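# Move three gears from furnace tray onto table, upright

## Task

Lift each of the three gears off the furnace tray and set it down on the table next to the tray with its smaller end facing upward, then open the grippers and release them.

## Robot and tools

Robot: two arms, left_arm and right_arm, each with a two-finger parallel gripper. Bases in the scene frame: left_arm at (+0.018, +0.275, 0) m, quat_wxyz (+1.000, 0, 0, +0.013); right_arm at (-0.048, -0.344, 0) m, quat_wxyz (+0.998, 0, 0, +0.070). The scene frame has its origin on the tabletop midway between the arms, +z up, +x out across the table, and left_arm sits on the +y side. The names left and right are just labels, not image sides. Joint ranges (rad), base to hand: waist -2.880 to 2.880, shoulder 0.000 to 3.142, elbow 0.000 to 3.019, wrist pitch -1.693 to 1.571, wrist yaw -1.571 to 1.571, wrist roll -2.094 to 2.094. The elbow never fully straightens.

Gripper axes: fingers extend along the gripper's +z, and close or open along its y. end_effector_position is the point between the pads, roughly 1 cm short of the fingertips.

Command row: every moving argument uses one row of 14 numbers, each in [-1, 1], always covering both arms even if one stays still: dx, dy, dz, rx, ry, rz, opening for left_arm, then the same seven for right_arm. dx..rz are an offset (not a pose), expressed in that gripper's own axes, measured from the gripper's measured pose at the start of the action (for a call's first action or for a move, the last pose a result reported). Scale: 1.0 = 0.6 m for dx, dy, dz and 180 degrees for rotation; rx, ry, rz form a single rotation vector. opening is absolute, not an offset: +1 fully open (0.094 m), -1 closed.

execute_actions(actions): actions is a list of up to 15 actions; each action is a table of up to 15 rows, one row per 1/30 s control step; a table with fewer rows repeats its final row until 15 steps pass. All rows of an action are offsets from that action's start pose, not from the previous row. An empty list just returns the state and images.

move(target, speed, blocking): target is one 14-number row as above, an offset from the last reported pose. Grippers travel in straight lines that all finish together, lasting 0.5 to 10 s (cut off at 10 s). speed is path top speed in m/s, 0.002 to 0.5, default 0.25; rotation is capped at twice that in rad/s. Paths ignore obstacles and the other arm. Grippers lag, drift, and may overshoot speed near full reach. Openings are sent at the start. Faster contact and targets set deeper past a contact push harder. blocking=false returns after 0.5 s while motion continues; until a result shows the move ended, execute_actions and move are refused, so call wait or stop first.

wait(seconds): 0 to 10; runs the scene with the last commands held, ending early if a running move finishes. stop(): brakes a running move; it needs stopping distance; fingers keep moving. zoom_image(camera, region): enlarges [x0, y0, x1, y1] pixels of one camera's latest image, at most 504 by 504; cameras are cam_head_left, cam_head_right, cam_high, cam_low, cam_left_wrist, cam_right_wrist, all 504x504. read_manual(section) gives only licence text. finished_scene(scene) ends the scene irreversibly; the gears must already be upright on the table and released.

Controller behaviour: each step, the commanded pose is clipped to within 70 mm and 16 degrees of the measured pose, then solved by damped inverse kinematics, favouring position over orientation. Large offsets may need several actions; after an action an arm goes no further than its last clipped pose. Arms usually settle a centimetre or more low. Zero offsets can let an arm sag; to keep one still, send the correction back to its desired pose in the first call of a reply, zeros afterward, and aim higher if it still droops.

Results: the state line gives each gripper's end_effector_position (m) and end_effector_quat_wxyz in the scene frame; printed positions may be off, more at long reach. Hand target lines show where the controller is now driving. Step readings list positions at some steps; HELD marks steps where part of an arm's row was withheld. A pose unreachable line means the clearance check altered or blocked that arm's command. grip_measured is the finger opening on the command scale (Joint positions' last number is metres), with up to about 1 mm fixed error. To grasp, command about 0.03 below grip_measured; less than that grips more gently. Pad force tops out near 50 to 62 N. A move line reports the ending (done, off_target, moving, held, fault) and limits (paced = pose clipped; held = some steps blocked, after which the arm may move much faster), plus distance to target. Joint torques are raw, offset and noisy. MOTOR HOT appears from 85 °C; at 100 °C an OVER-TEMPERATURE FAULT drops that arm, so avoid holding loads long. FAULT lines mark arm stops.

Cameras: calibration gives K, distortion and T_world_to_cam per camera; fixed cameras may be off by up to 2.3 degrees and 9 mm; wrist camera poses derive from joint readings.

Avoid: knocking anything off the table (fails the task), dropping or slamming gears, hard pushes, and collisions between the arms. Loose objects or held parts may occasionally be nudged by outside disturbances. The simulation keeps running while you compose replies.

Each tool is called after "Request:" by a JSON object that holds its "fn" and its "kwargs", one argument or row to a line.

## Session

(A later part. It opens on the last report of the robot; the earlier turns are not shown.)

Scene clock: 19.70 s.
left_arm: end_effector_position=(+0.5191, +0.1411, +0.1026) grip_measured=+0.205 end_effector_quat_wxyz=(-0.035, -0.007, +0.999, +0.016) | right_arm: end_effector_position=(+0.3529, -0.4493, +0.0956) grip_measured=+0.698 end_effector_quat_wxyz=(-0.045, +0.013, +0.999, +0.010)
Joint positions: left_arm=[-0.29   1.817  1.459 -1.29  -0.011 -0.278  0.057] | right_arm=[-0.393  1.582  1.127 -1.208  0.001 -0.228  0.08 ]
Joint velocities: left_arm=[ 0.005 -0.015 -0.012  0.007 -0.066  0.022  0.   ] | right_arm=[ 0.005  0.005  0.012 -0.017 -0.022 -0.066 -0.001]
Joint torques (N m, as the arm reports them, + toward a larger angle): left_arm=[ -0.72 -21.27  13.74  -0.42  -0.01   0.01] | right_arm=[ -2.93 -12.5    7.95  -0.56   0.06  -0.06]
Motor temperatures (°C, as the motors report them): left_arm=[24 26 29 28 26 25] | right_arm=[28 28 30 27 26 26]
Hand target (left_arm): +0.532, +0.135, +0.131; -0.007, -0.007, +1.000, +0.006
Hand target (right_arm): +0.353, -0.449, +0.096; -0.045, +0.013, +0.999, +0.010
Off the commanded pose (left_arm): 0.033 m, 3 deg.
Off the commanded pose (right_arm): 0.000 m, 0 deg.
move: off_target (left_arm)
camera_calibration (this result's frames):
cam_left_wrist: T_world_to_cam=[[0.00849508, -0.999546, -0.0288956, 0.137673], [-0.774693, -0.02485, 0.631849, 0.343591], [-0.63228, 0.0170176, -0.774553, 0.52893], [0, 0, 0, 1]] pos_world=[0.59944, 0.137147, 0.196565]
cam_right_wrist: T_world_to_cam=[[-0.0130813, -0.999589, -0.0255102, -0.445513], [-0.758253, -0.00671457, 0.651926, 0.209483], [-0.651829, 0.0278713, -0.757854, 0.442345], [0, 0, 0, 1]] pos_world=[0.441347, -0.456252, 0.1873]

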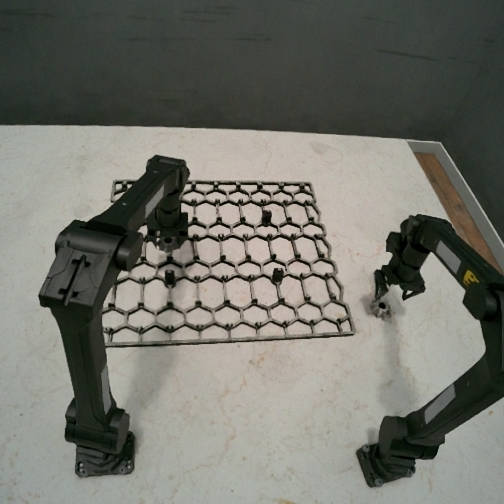

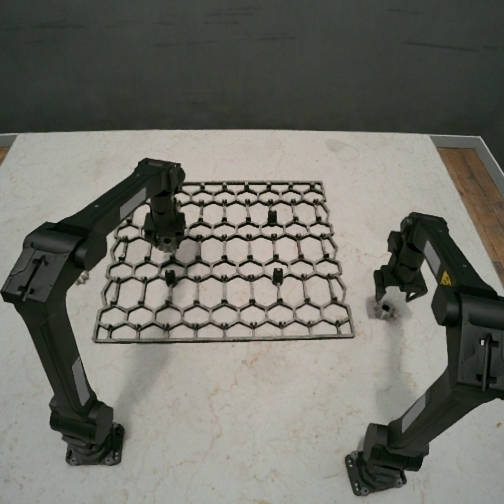

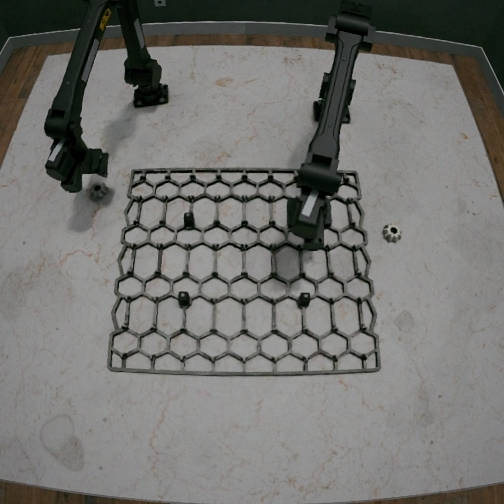

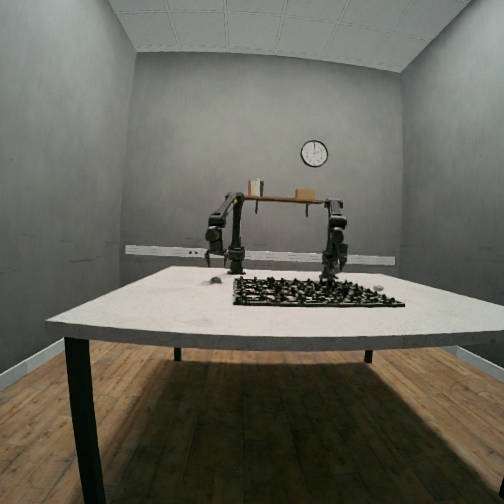

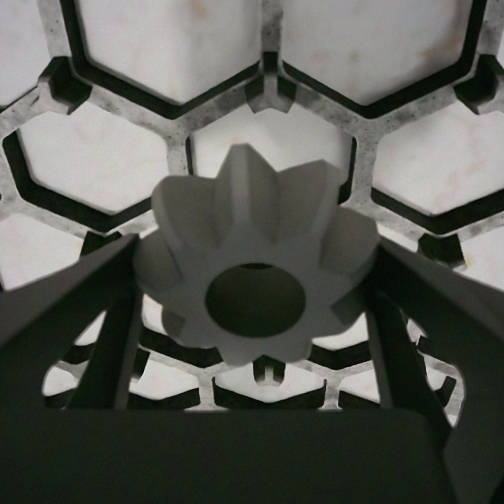

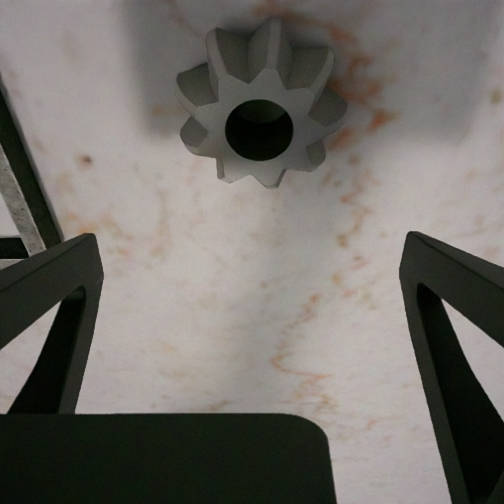

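Carry to (0.38, 0.42): delta (−0.14, +0.28).

Request:
{"fn": "move", "kwargs": {
  "target": [0.23,0.47,-0.04,0,0,0,-0.5, 0,0,0,0,0,0,0.7],
  "speed": 0.2
}}

Scene clock: 21.93 s.
left_arm: end_effector_position=(+0.3844, +0.4239, +0.1288) grip_measured=+0.205 end_effector_quat_wxyz=(-0.047, -0.013, +0.999, +0.005) | right_arm: end_effector_position=(+0.3529, -0.4493, +0.0956) grip_measured=+0.698 end_effector_quat_wxyz=(-0.045, +0.013, +0.999, +0.010)
Joint positions: left_arm=[ 0.342  1.494  1.12  -1.281 -0.042  0.339  0.057] | right_arm=[-0.393  1.582  1.127 -1.208  0.001 -0.228  0.08 ]
Joint velocities: left_arm=[-0.015 -0.015 -0.007  0.012  0.037 -0.051 -0.   ] | right_arm=[-0.005 -0.005 -0.027 -0.007 -0.066 -0.066  0.   ]
Joint torques (N m, as the arm reports them, + toward a larger angle): left_arm=[ -0.87 -16.44  10.23  -0.52  -0.09   0.04] | right_arm=[ -2.7  -12.02   8.02  -0.15   0.04  -0.11]
Motor temperatures (°C, as the motors report them): left_arm=[24 26 29 28 26 25] | right_arm=[28 28 30 27 26 26]
Hand target (left_arm): +0.385, +0.423, +0.144; -0.033, -0.006, +0.999, +0.010
Hand target (right_arm): +0.353, -0.449, +0.096; -0.045, +0.013, +0.999, +0.010
Off the commanded pose (left_arm): 0.017 m, 2 deg.
Off the commanded pose (right_arm): 0.000 m, 0 deg.
move: off_target (left_arm)
camera_calibration (this result's frames):
cam_left_wrist: T_world_to_cam=[[0.022634, -0.999703, -0.00900249, 0.414258], [-0.759674, -0.023052, 0.649895, 0.220811], [-0.64991, -0.0078708, -0.75997, 0.474671], [0, 0, 0, 1]] pos_world=[0.466862, 0.422961, 0.220961]
cam_right_wrist: T_world_to_cam=[[-0.0130813, -0.999589, -0.0255102, -0.445513], [-0.758253, -0.00671457, 0.651926, 0.209483], [-0.651829, 0.0278713, -0.757854, 0.442345], [0, 0, 0, 1]] pos_world=[0.441347, -0.456252, 0.1873]

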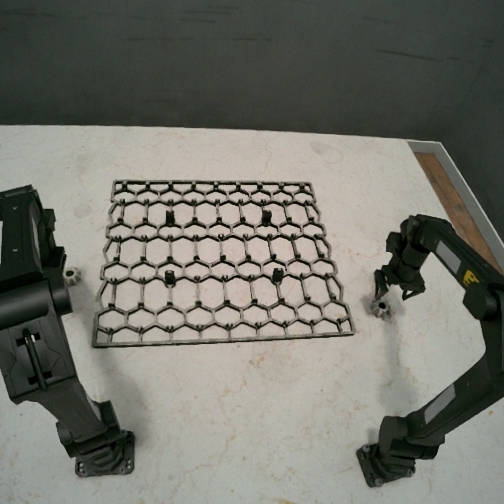

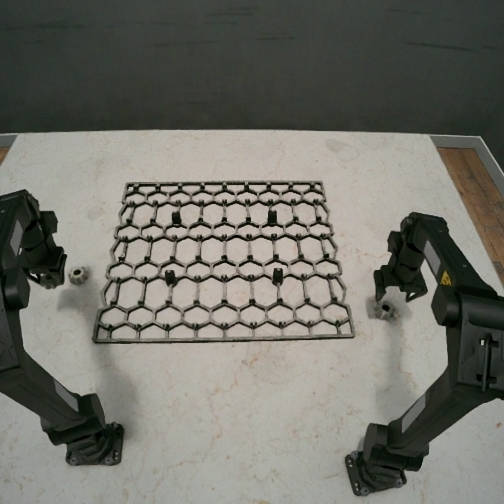

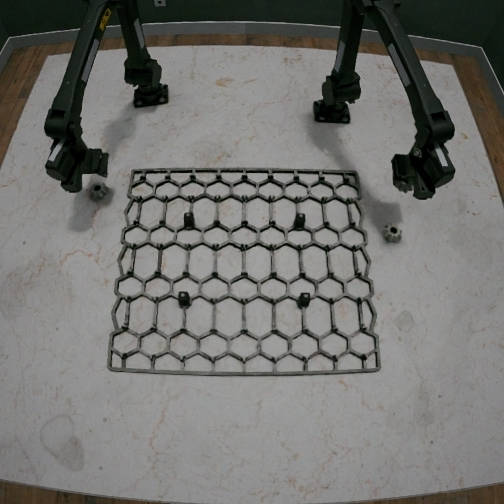

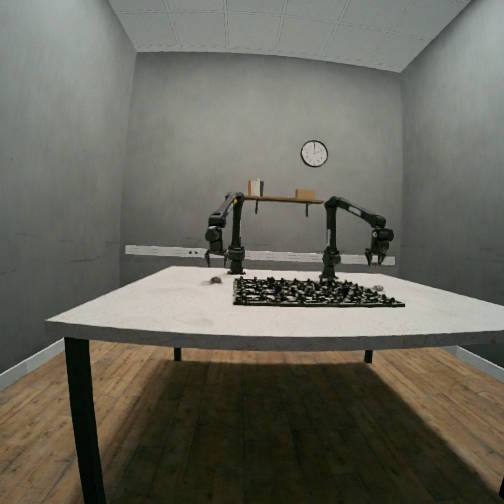

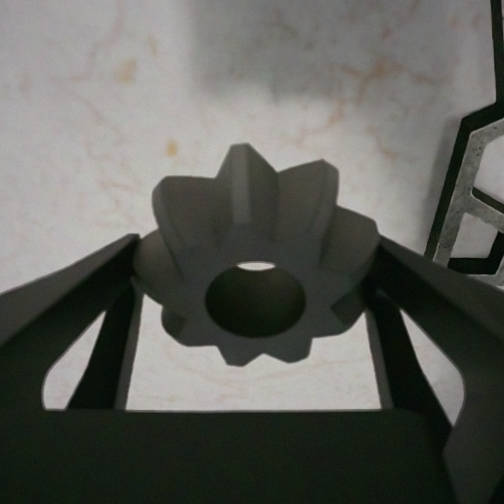

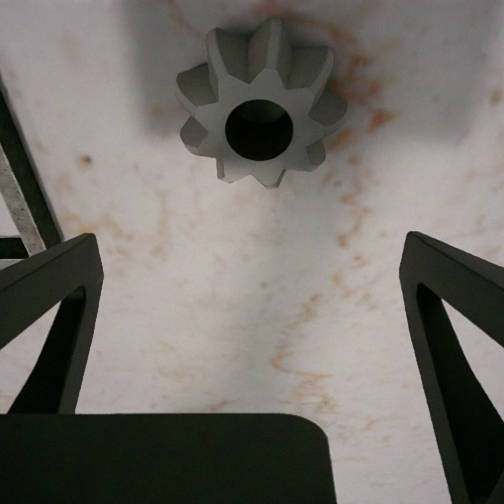

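Request:
{"fn": "move", "kwargs": {
  "target": [0,0,0.17,0,-0.03,0,-0.5, 0,0,0,0,0,0,0.7],
  "speed": 0.12
}}

Scene clock: 23.23 s.
left_arm: end_effector_position=(+0.3700, +0.4196, +0.0257) grip_measured=+0.205 end_effector_quat_wxyz=(-0.008, -0.011, +1.000, +0.004) | right_arm: end_effector_position=(+0.3529, -0.4493, +0.0956) grip_measured=+0.698 end_effector_quat_wxyz=(-0.045, +0.013, +0.999, +0.010)
Joint positions: left_arm=[ 0.359  1.559  0.885 -0.909 -0.013  0.361  0.057] | right_arm=[-0.393  1.582  1.127 -1.208  0.001 -0.228  0.08 ]
Joint velocities: left_arm=[ 0.005 -0.005 -0.007  0.017  0.037  0.051 -0.001] | right_arm=[-0.024 -0.024 -0.042  0.002  0.007  0.037 -0.001]
Joint torques (N m, as the arm reports them, + toward a larger angle): left_arm=[ -0.09 -12.26   9.13   0.65   0.05   0.07] | right_arm=[ -3.37 -12.41   7.97  -0.35   0.06  -0.12]
Motor temperatures (°C, as the motors report them): left_arm=[24 26 29 28 26 25] | right_arm=[28 28 30 27 26 26]
Hand target (left_arm): +0.376, +0.426, +0.027; +0.000, -0.013, +1.000, +0.005
Hand target (right_arm): +0.353, -0.449, +0.096; -0.045, +0.013, +0.999, +0.010
Off the commanded pose (left_arm): 0.007 m, 1 deg.
Off the commanded pose (right_arm): 0.000 m, 0 deg.
move: done
camera_calibration (this result's frames):
cam_left_wrist: T_world_to_cam=[[0.0189073, -0.999807, -0.00532612, 0.410732], [-0.807889, -0.0184159, 0.589047, 0.294252], [-0.589031, -0.00683436, -0.808081, 0.365233], [0, 0, 0, 1]] pos_world=[0.445091, 0.418568, 0.123997]
cam_right_wrist: T_world_to_cam=[[-0.0130813, -0.999589, -0.0255102, -0.445513], [-0.758253, -0.00671457, 0.651926, 0.209483], [-0.651829, 0.0278713, -0.757854, 0.442345], [0, 0, 0, 1]] pos_world=[0.441347, -0.456252, 0.1873]

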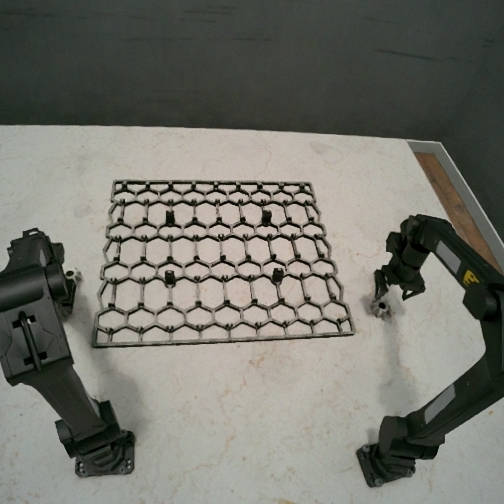

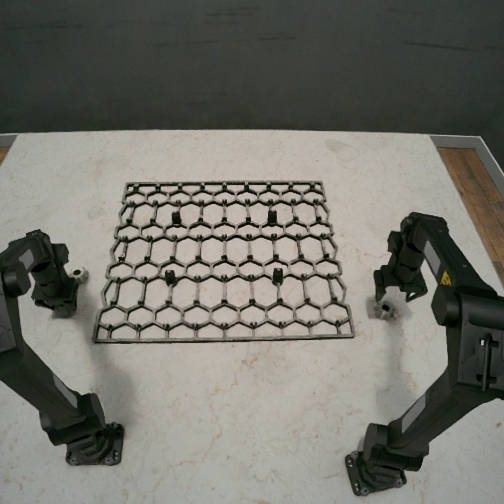

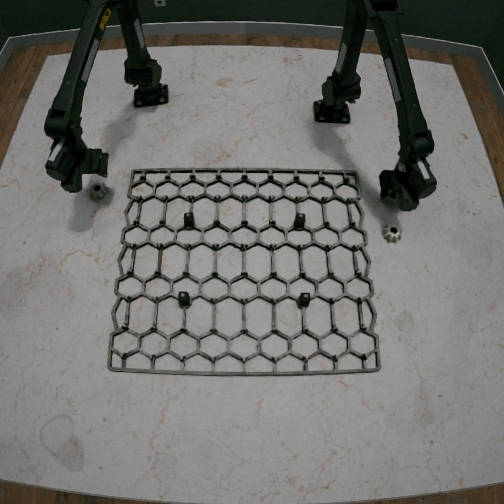

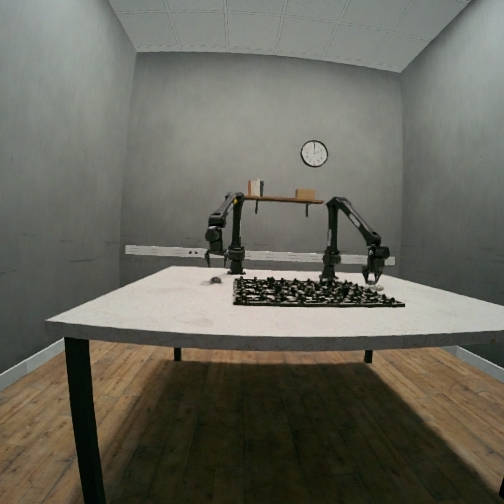

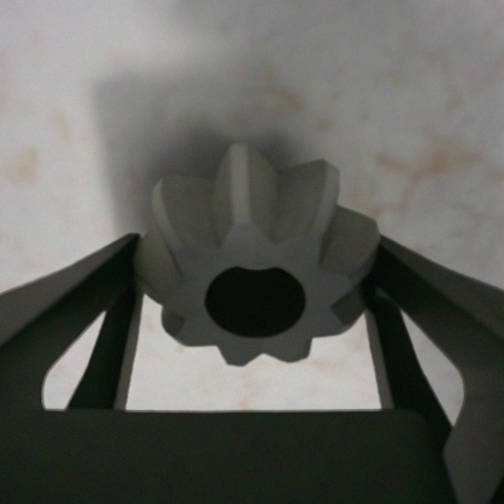

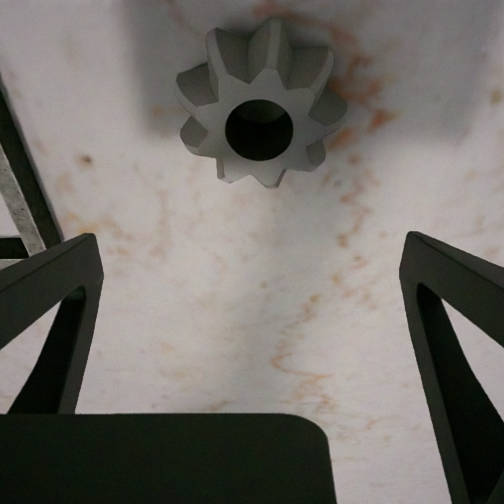

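Request:
{"fn": "move", "kwargs": {
  "target": [0,0,0.014,0,0,0,-0.5, 0,0,0,0,0,0,0.7],
  "speed": 0.03
}}

Request:
{"fn": "move", "kwargs": {
  "target": [0,0,0,0,0,0,0.7, 0,0,0,0,0,0,0.7]
}}

Request:
{"fn": "move", "kwargs": {
  "target": [0,0,-0.15,0,0,0,0.7, 0,0,0,0,0,0,0.7],
  "speed": 0.15
}}

Scene clock: 24.07 s.
left_arm: end_effector_position=(+0.3661, +0.4180, +0.0212) grip_measured=+0.205 end_effector_quat_wxyz=(-0.009, -0.011, +1.000, +0.003) | right_arm: end_effector_position=(+0.3529, -0.4493, +0.0956) grip_measured=+0.698 end_effector_quat_wxyz=(-0.045, +0.013, +0.999, +0.010)
Joint positions: left_arm=[ 0.359  1.559  0.869 -0.896 -0.013  0.362  0.057] | right_arm=[-0.393  1.582  1.127 -1.208  0.001 -0.228  0.08 ]
Joint velocities: left_arm=[ 0.005  0.005 -0.002 -0.002 -0.007 -0.095  0.   ] | right_arm=[-0.024  0.005 -0.002 -0.017 -0.022  0.007 -0.001]
Joint torques (N m, as the arm reports them, + toward a larger angle): left_arm=[ -0.18 -10.34   8.54   0.81  -0.06   0.08] | right_arm=[ -3.28 -11.82   7.81  -0.39   0.05  -0.14]
Motor temperatures (°C, as the motors report them): left_arm=[24 26 29 28 26 25] | right_arm=[28 28 30 27 26 26]
Hand target (left_arm): +0.370, +0.420, +0.017; -0.008, -0.011, +1.000, +0.004
Hand target (right_arm): +0.353, -0.449, +0.096; -0.045, +0.013, +0.999, +0.010
Off the commanded pose (left_arm): 0.006 m, 0 deg.
Off the commanded pose (right_arm): 0.000 m, 0 deg.
move: done
camera_calibration (this result's frames):
cam_left_wrist: T_world_to_cam=[[0.0185155, -0.999818, -0.00450208, 0.409327], [-0.806642, -0.0175983, 0.590778, 0.292876], [-0.59075, -0.00730698, -0.806822, 0.360059], [0, 0, 0, 1]] pos_world=[0.441372, 0.417038, 0.119321]
cam_right_wrist: T_world_to_cam=[[-0.0130813, -0.999589, -0.0255102, -0.445513], [-0.758253, -0.00671457, 0.651926, 0.209483], [-0.651829, 0.0278713, -0.757854, 0.442345], [0, 0, 0, 1]] pos_world=[0.441347, -0.456252, 0.1873]

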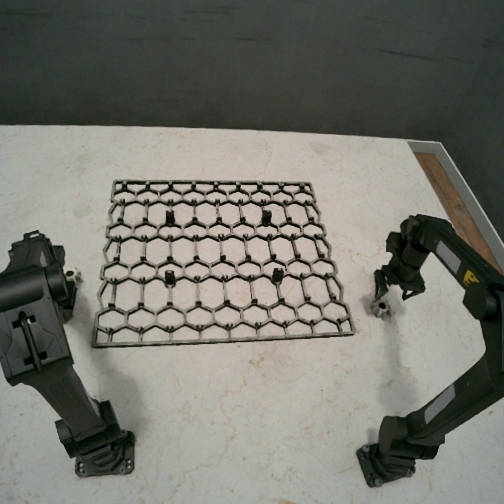

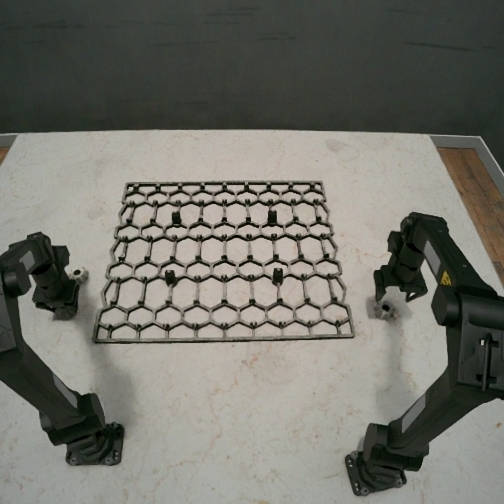

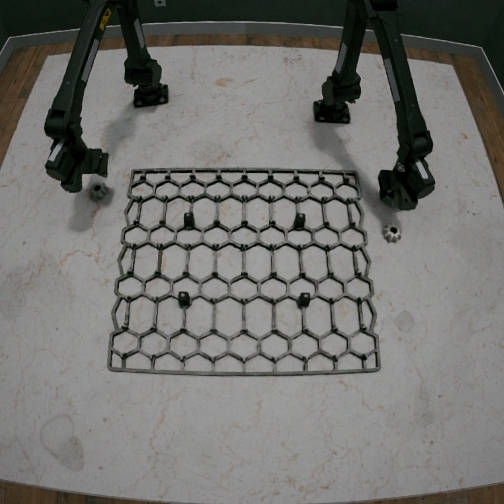

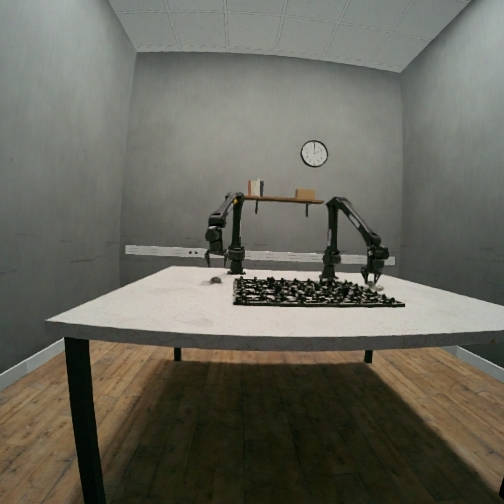

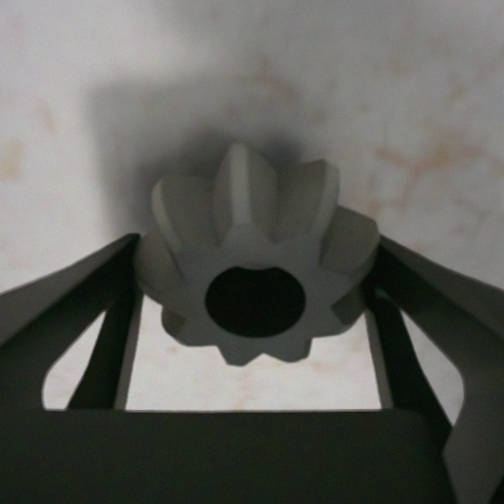

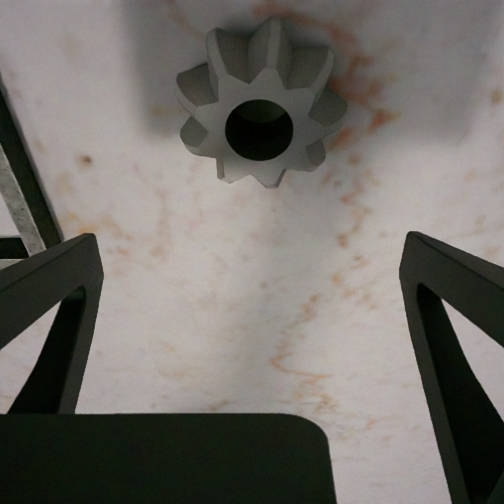

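Scene clock: 24.57 s.
left_arm: end_effector_position=(+0.3658, +0.4178, +0.0210) grip_measured=+0.698 end_effector_quat_wxyz=(-0.009, -0.011, +1.000, +0.003) | right_arm: end_effector_position=(+0.3529, -0.4493, +0.0956) grip_measured=+0.698 end_effector_quat_wxyz=(-0.045, +0.013, +0.999, +0.010)
Joint positions: left_arm=[ 0.359  1.559  0.869 -0.896 -0.013  0.362  0.08 ] | right_arm=[-0.393  1.582  1.127 -1.208  0.001 -0.228  0.08 ]
Joint velocities: left_arm=[-0.005 -0.005 -0.007 -0.017 -0.037 -0.095 -0.   ] | right_arm=[ 0.005  0.005 -0.002  0.002 -0.007 -0.022 -0.001]
Joint torques (N m, as the arm reports them, + toward a larger angle): left_arm=[ -0.68 -11.87   7.98   0.3   -0.08   0.01] | right_arm=[ -2.75 -12.15   8.13  -0.09   0.05  -0.06]
Motor temperatures (°C, as the motors report them): left_arm=[24 26 29 28 26 25] | right_arm=[28 28 30 27 26 26]
Hand target (left_arm): +0.366, +0.418, +0.021; -0.009, -0.011, +1.000, +0.003
Hand target (right_arm): +0.353, -0.449, +0.096; -0.045, +0.013, +0.999, +0.010
Off the commanded pose (left_arm): 0.000 m, 0 deg.
Off the commanded pose (right_arm): 0.000 m, 0 deg.
move: done
camera_calibration (this result's frames):
cam_left_wrist: T_world_to_cam=[[0.0185189, -0.999821, -0.0038732, 0.409118], [-0.806309, -0.017225, 0.591244, 0.292457], [-0.591205, -0.00782617, -0.806483, 0.360064], [0, 0, 0, 1]] pos_world=[0.441106, 0.4169, 0.119057]
cam_right_wrist: T_world_to_cam=[[-0.0130813, -0.999589, -0.0255102, -0.445513], [-0.758253, -0.00671457, 0.651926, 0.209483], [-0.651829, 0.0278713, -0.757854, 0.442345], [0, 0, 0, 1]] pos_world=[0.441347, -0.456252, 0.1873]

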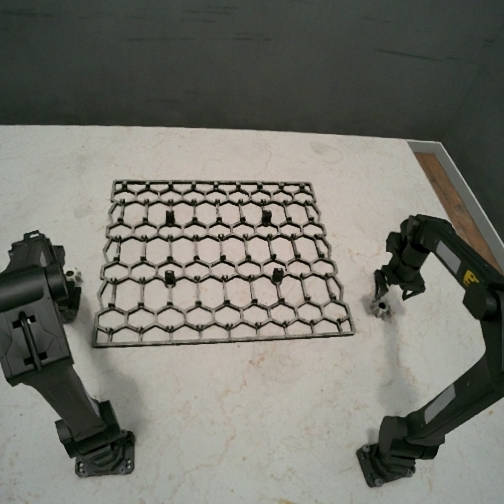

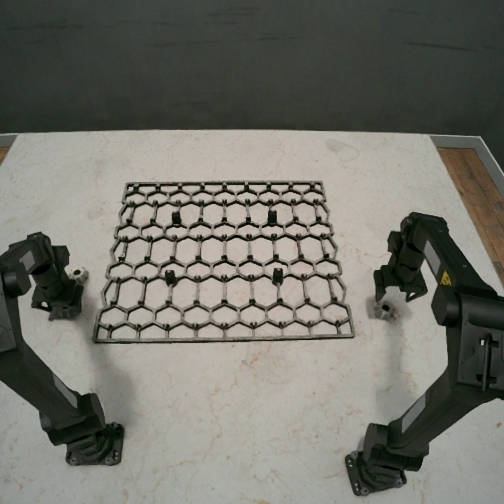

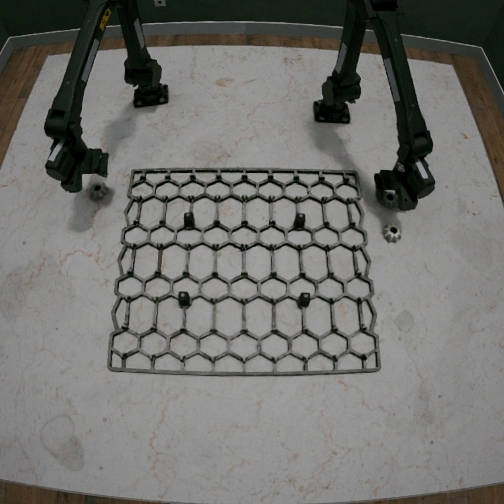

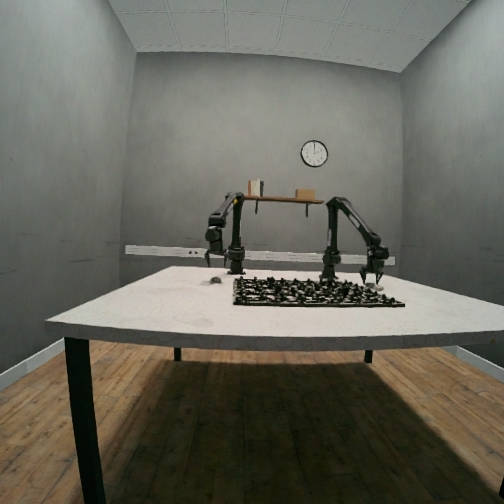

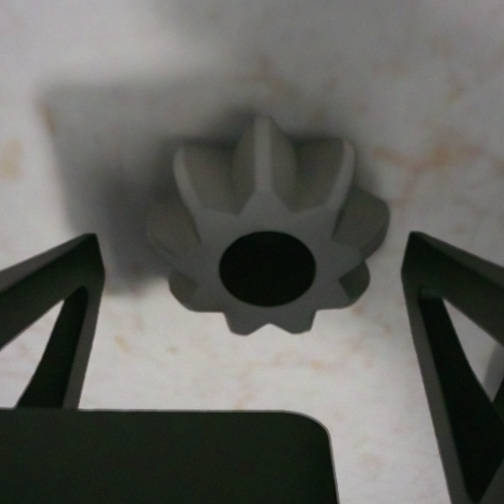

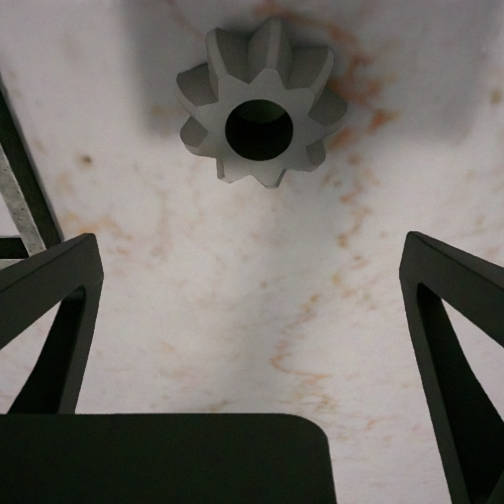

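Scene clock: 25.53 s.
left_arm: end_effector_position=(+0.3557, +0.4137, +0.0980) grip_measured=+0.698 end_effector_quat_wxyz=(-0.023, -0.011, +1.000, -0.002) | right_arm: end_effector_position=(+0.3529, -0.4493, +0.0956) grip_measured=+0.698 end_effector_quat_wxyz=(-0.045, +0.013, +0.999, +0.010)
Joint positions: left_arm=[ 0.359  1.426  0.961 -1.149 -0.013  0.362  0.08 ] | right_arm=[-0.393  1.582  1.127 -1.208  0.001 -0.228  0.08 ]
Joint velocities: left_arm=[ 0.005 -0.005 -0.017  0.022 -0.066  0.051 -0.001] | right_arm=[-0.015 -0.005  0.012  0.012  0.022  0.007  0.001]
Joint torques (N m, as the arm reports them, + toward a larger angle): left_arm=[ -1.11 -12.04  11.89  -0.44  -0.08  -0.01] | right_arm=[ -3.57 -11.51   8.11  -0.02   0.04  -0.1 ]
Motor temperatures (°C, as the motors report them): left_arm=[24 26 29 28 26 25] | right_arm=[28 28 30 27 26 26]
Hand target (left_arm): +0.366, +0.416, +0.111; -0.009, -0.011, +1.000, +0.003
Hand target (right_arm): +0.353, -0.449, +0.096; -0.045, +0.013, +0.999, +0.010
Off the commanded pose (left_arm): 0.018 m, 2 deg.
Off the commanded pose (right_arm): 0.000 m, 0 deg.
move: off_target (left_arm)
camera_calibration (this result's frames):
cam_left_wrist: T_world_to_cam=[[0.0185517, -0.999808, 0.00635069, 0.404508], [-0.79034, -0.010774, 0.612573, 0.228282], [-0.612387, -0.0163835, -0.790388, 0.425668], [0, 0, 0, 1]] pos_world=[0.43359, 0.413864, 0.194034]
cam_right_wrist: T_world_to_cam=[[-0.0130813, -0.999589, -0.0255102, -0.445513], [-0.758253, -0.00671457, 0.651926, 0.209483], [-0.651829, 0.0278713, -0.757854, 0.442345], [0, 0, 0, 1]] pos_world=[0.441347, -0.456252, 0.1873]

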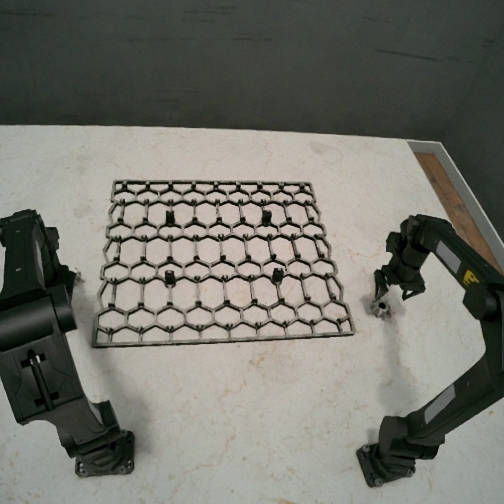

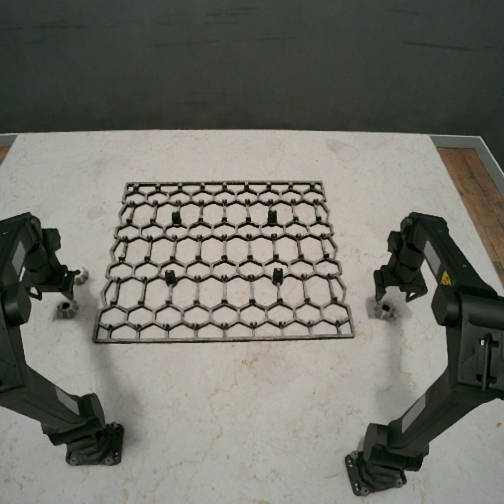

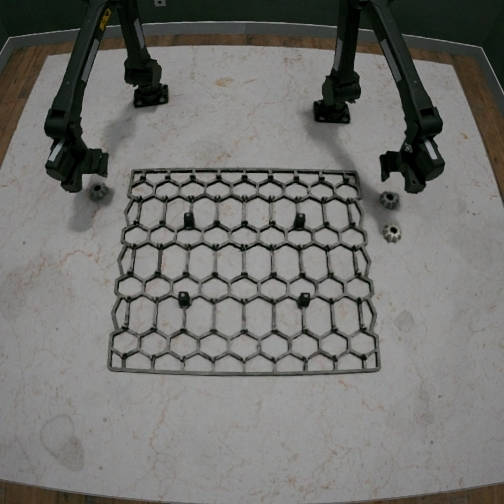

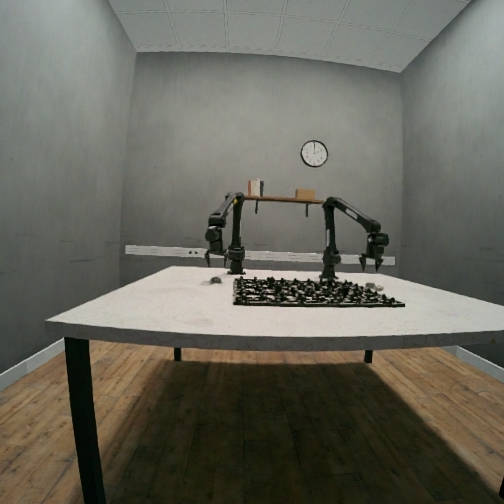

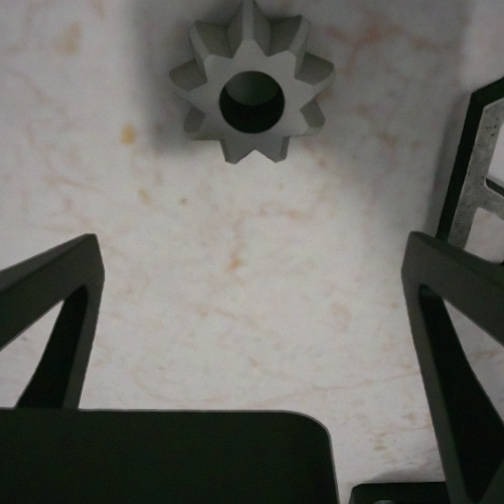

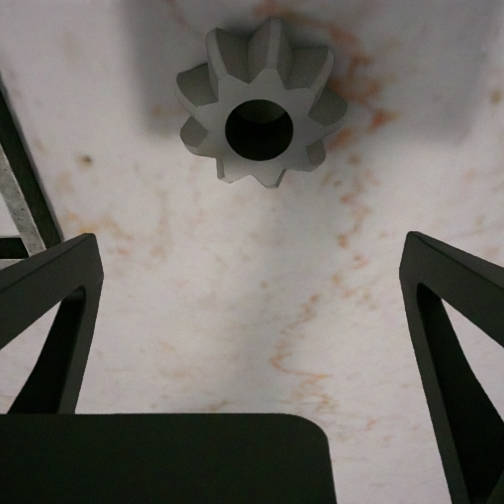

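Request:
{"fn": "finished_scene", "kwargs": {
  "scene": 2
}}

The scene is finished: the task was done.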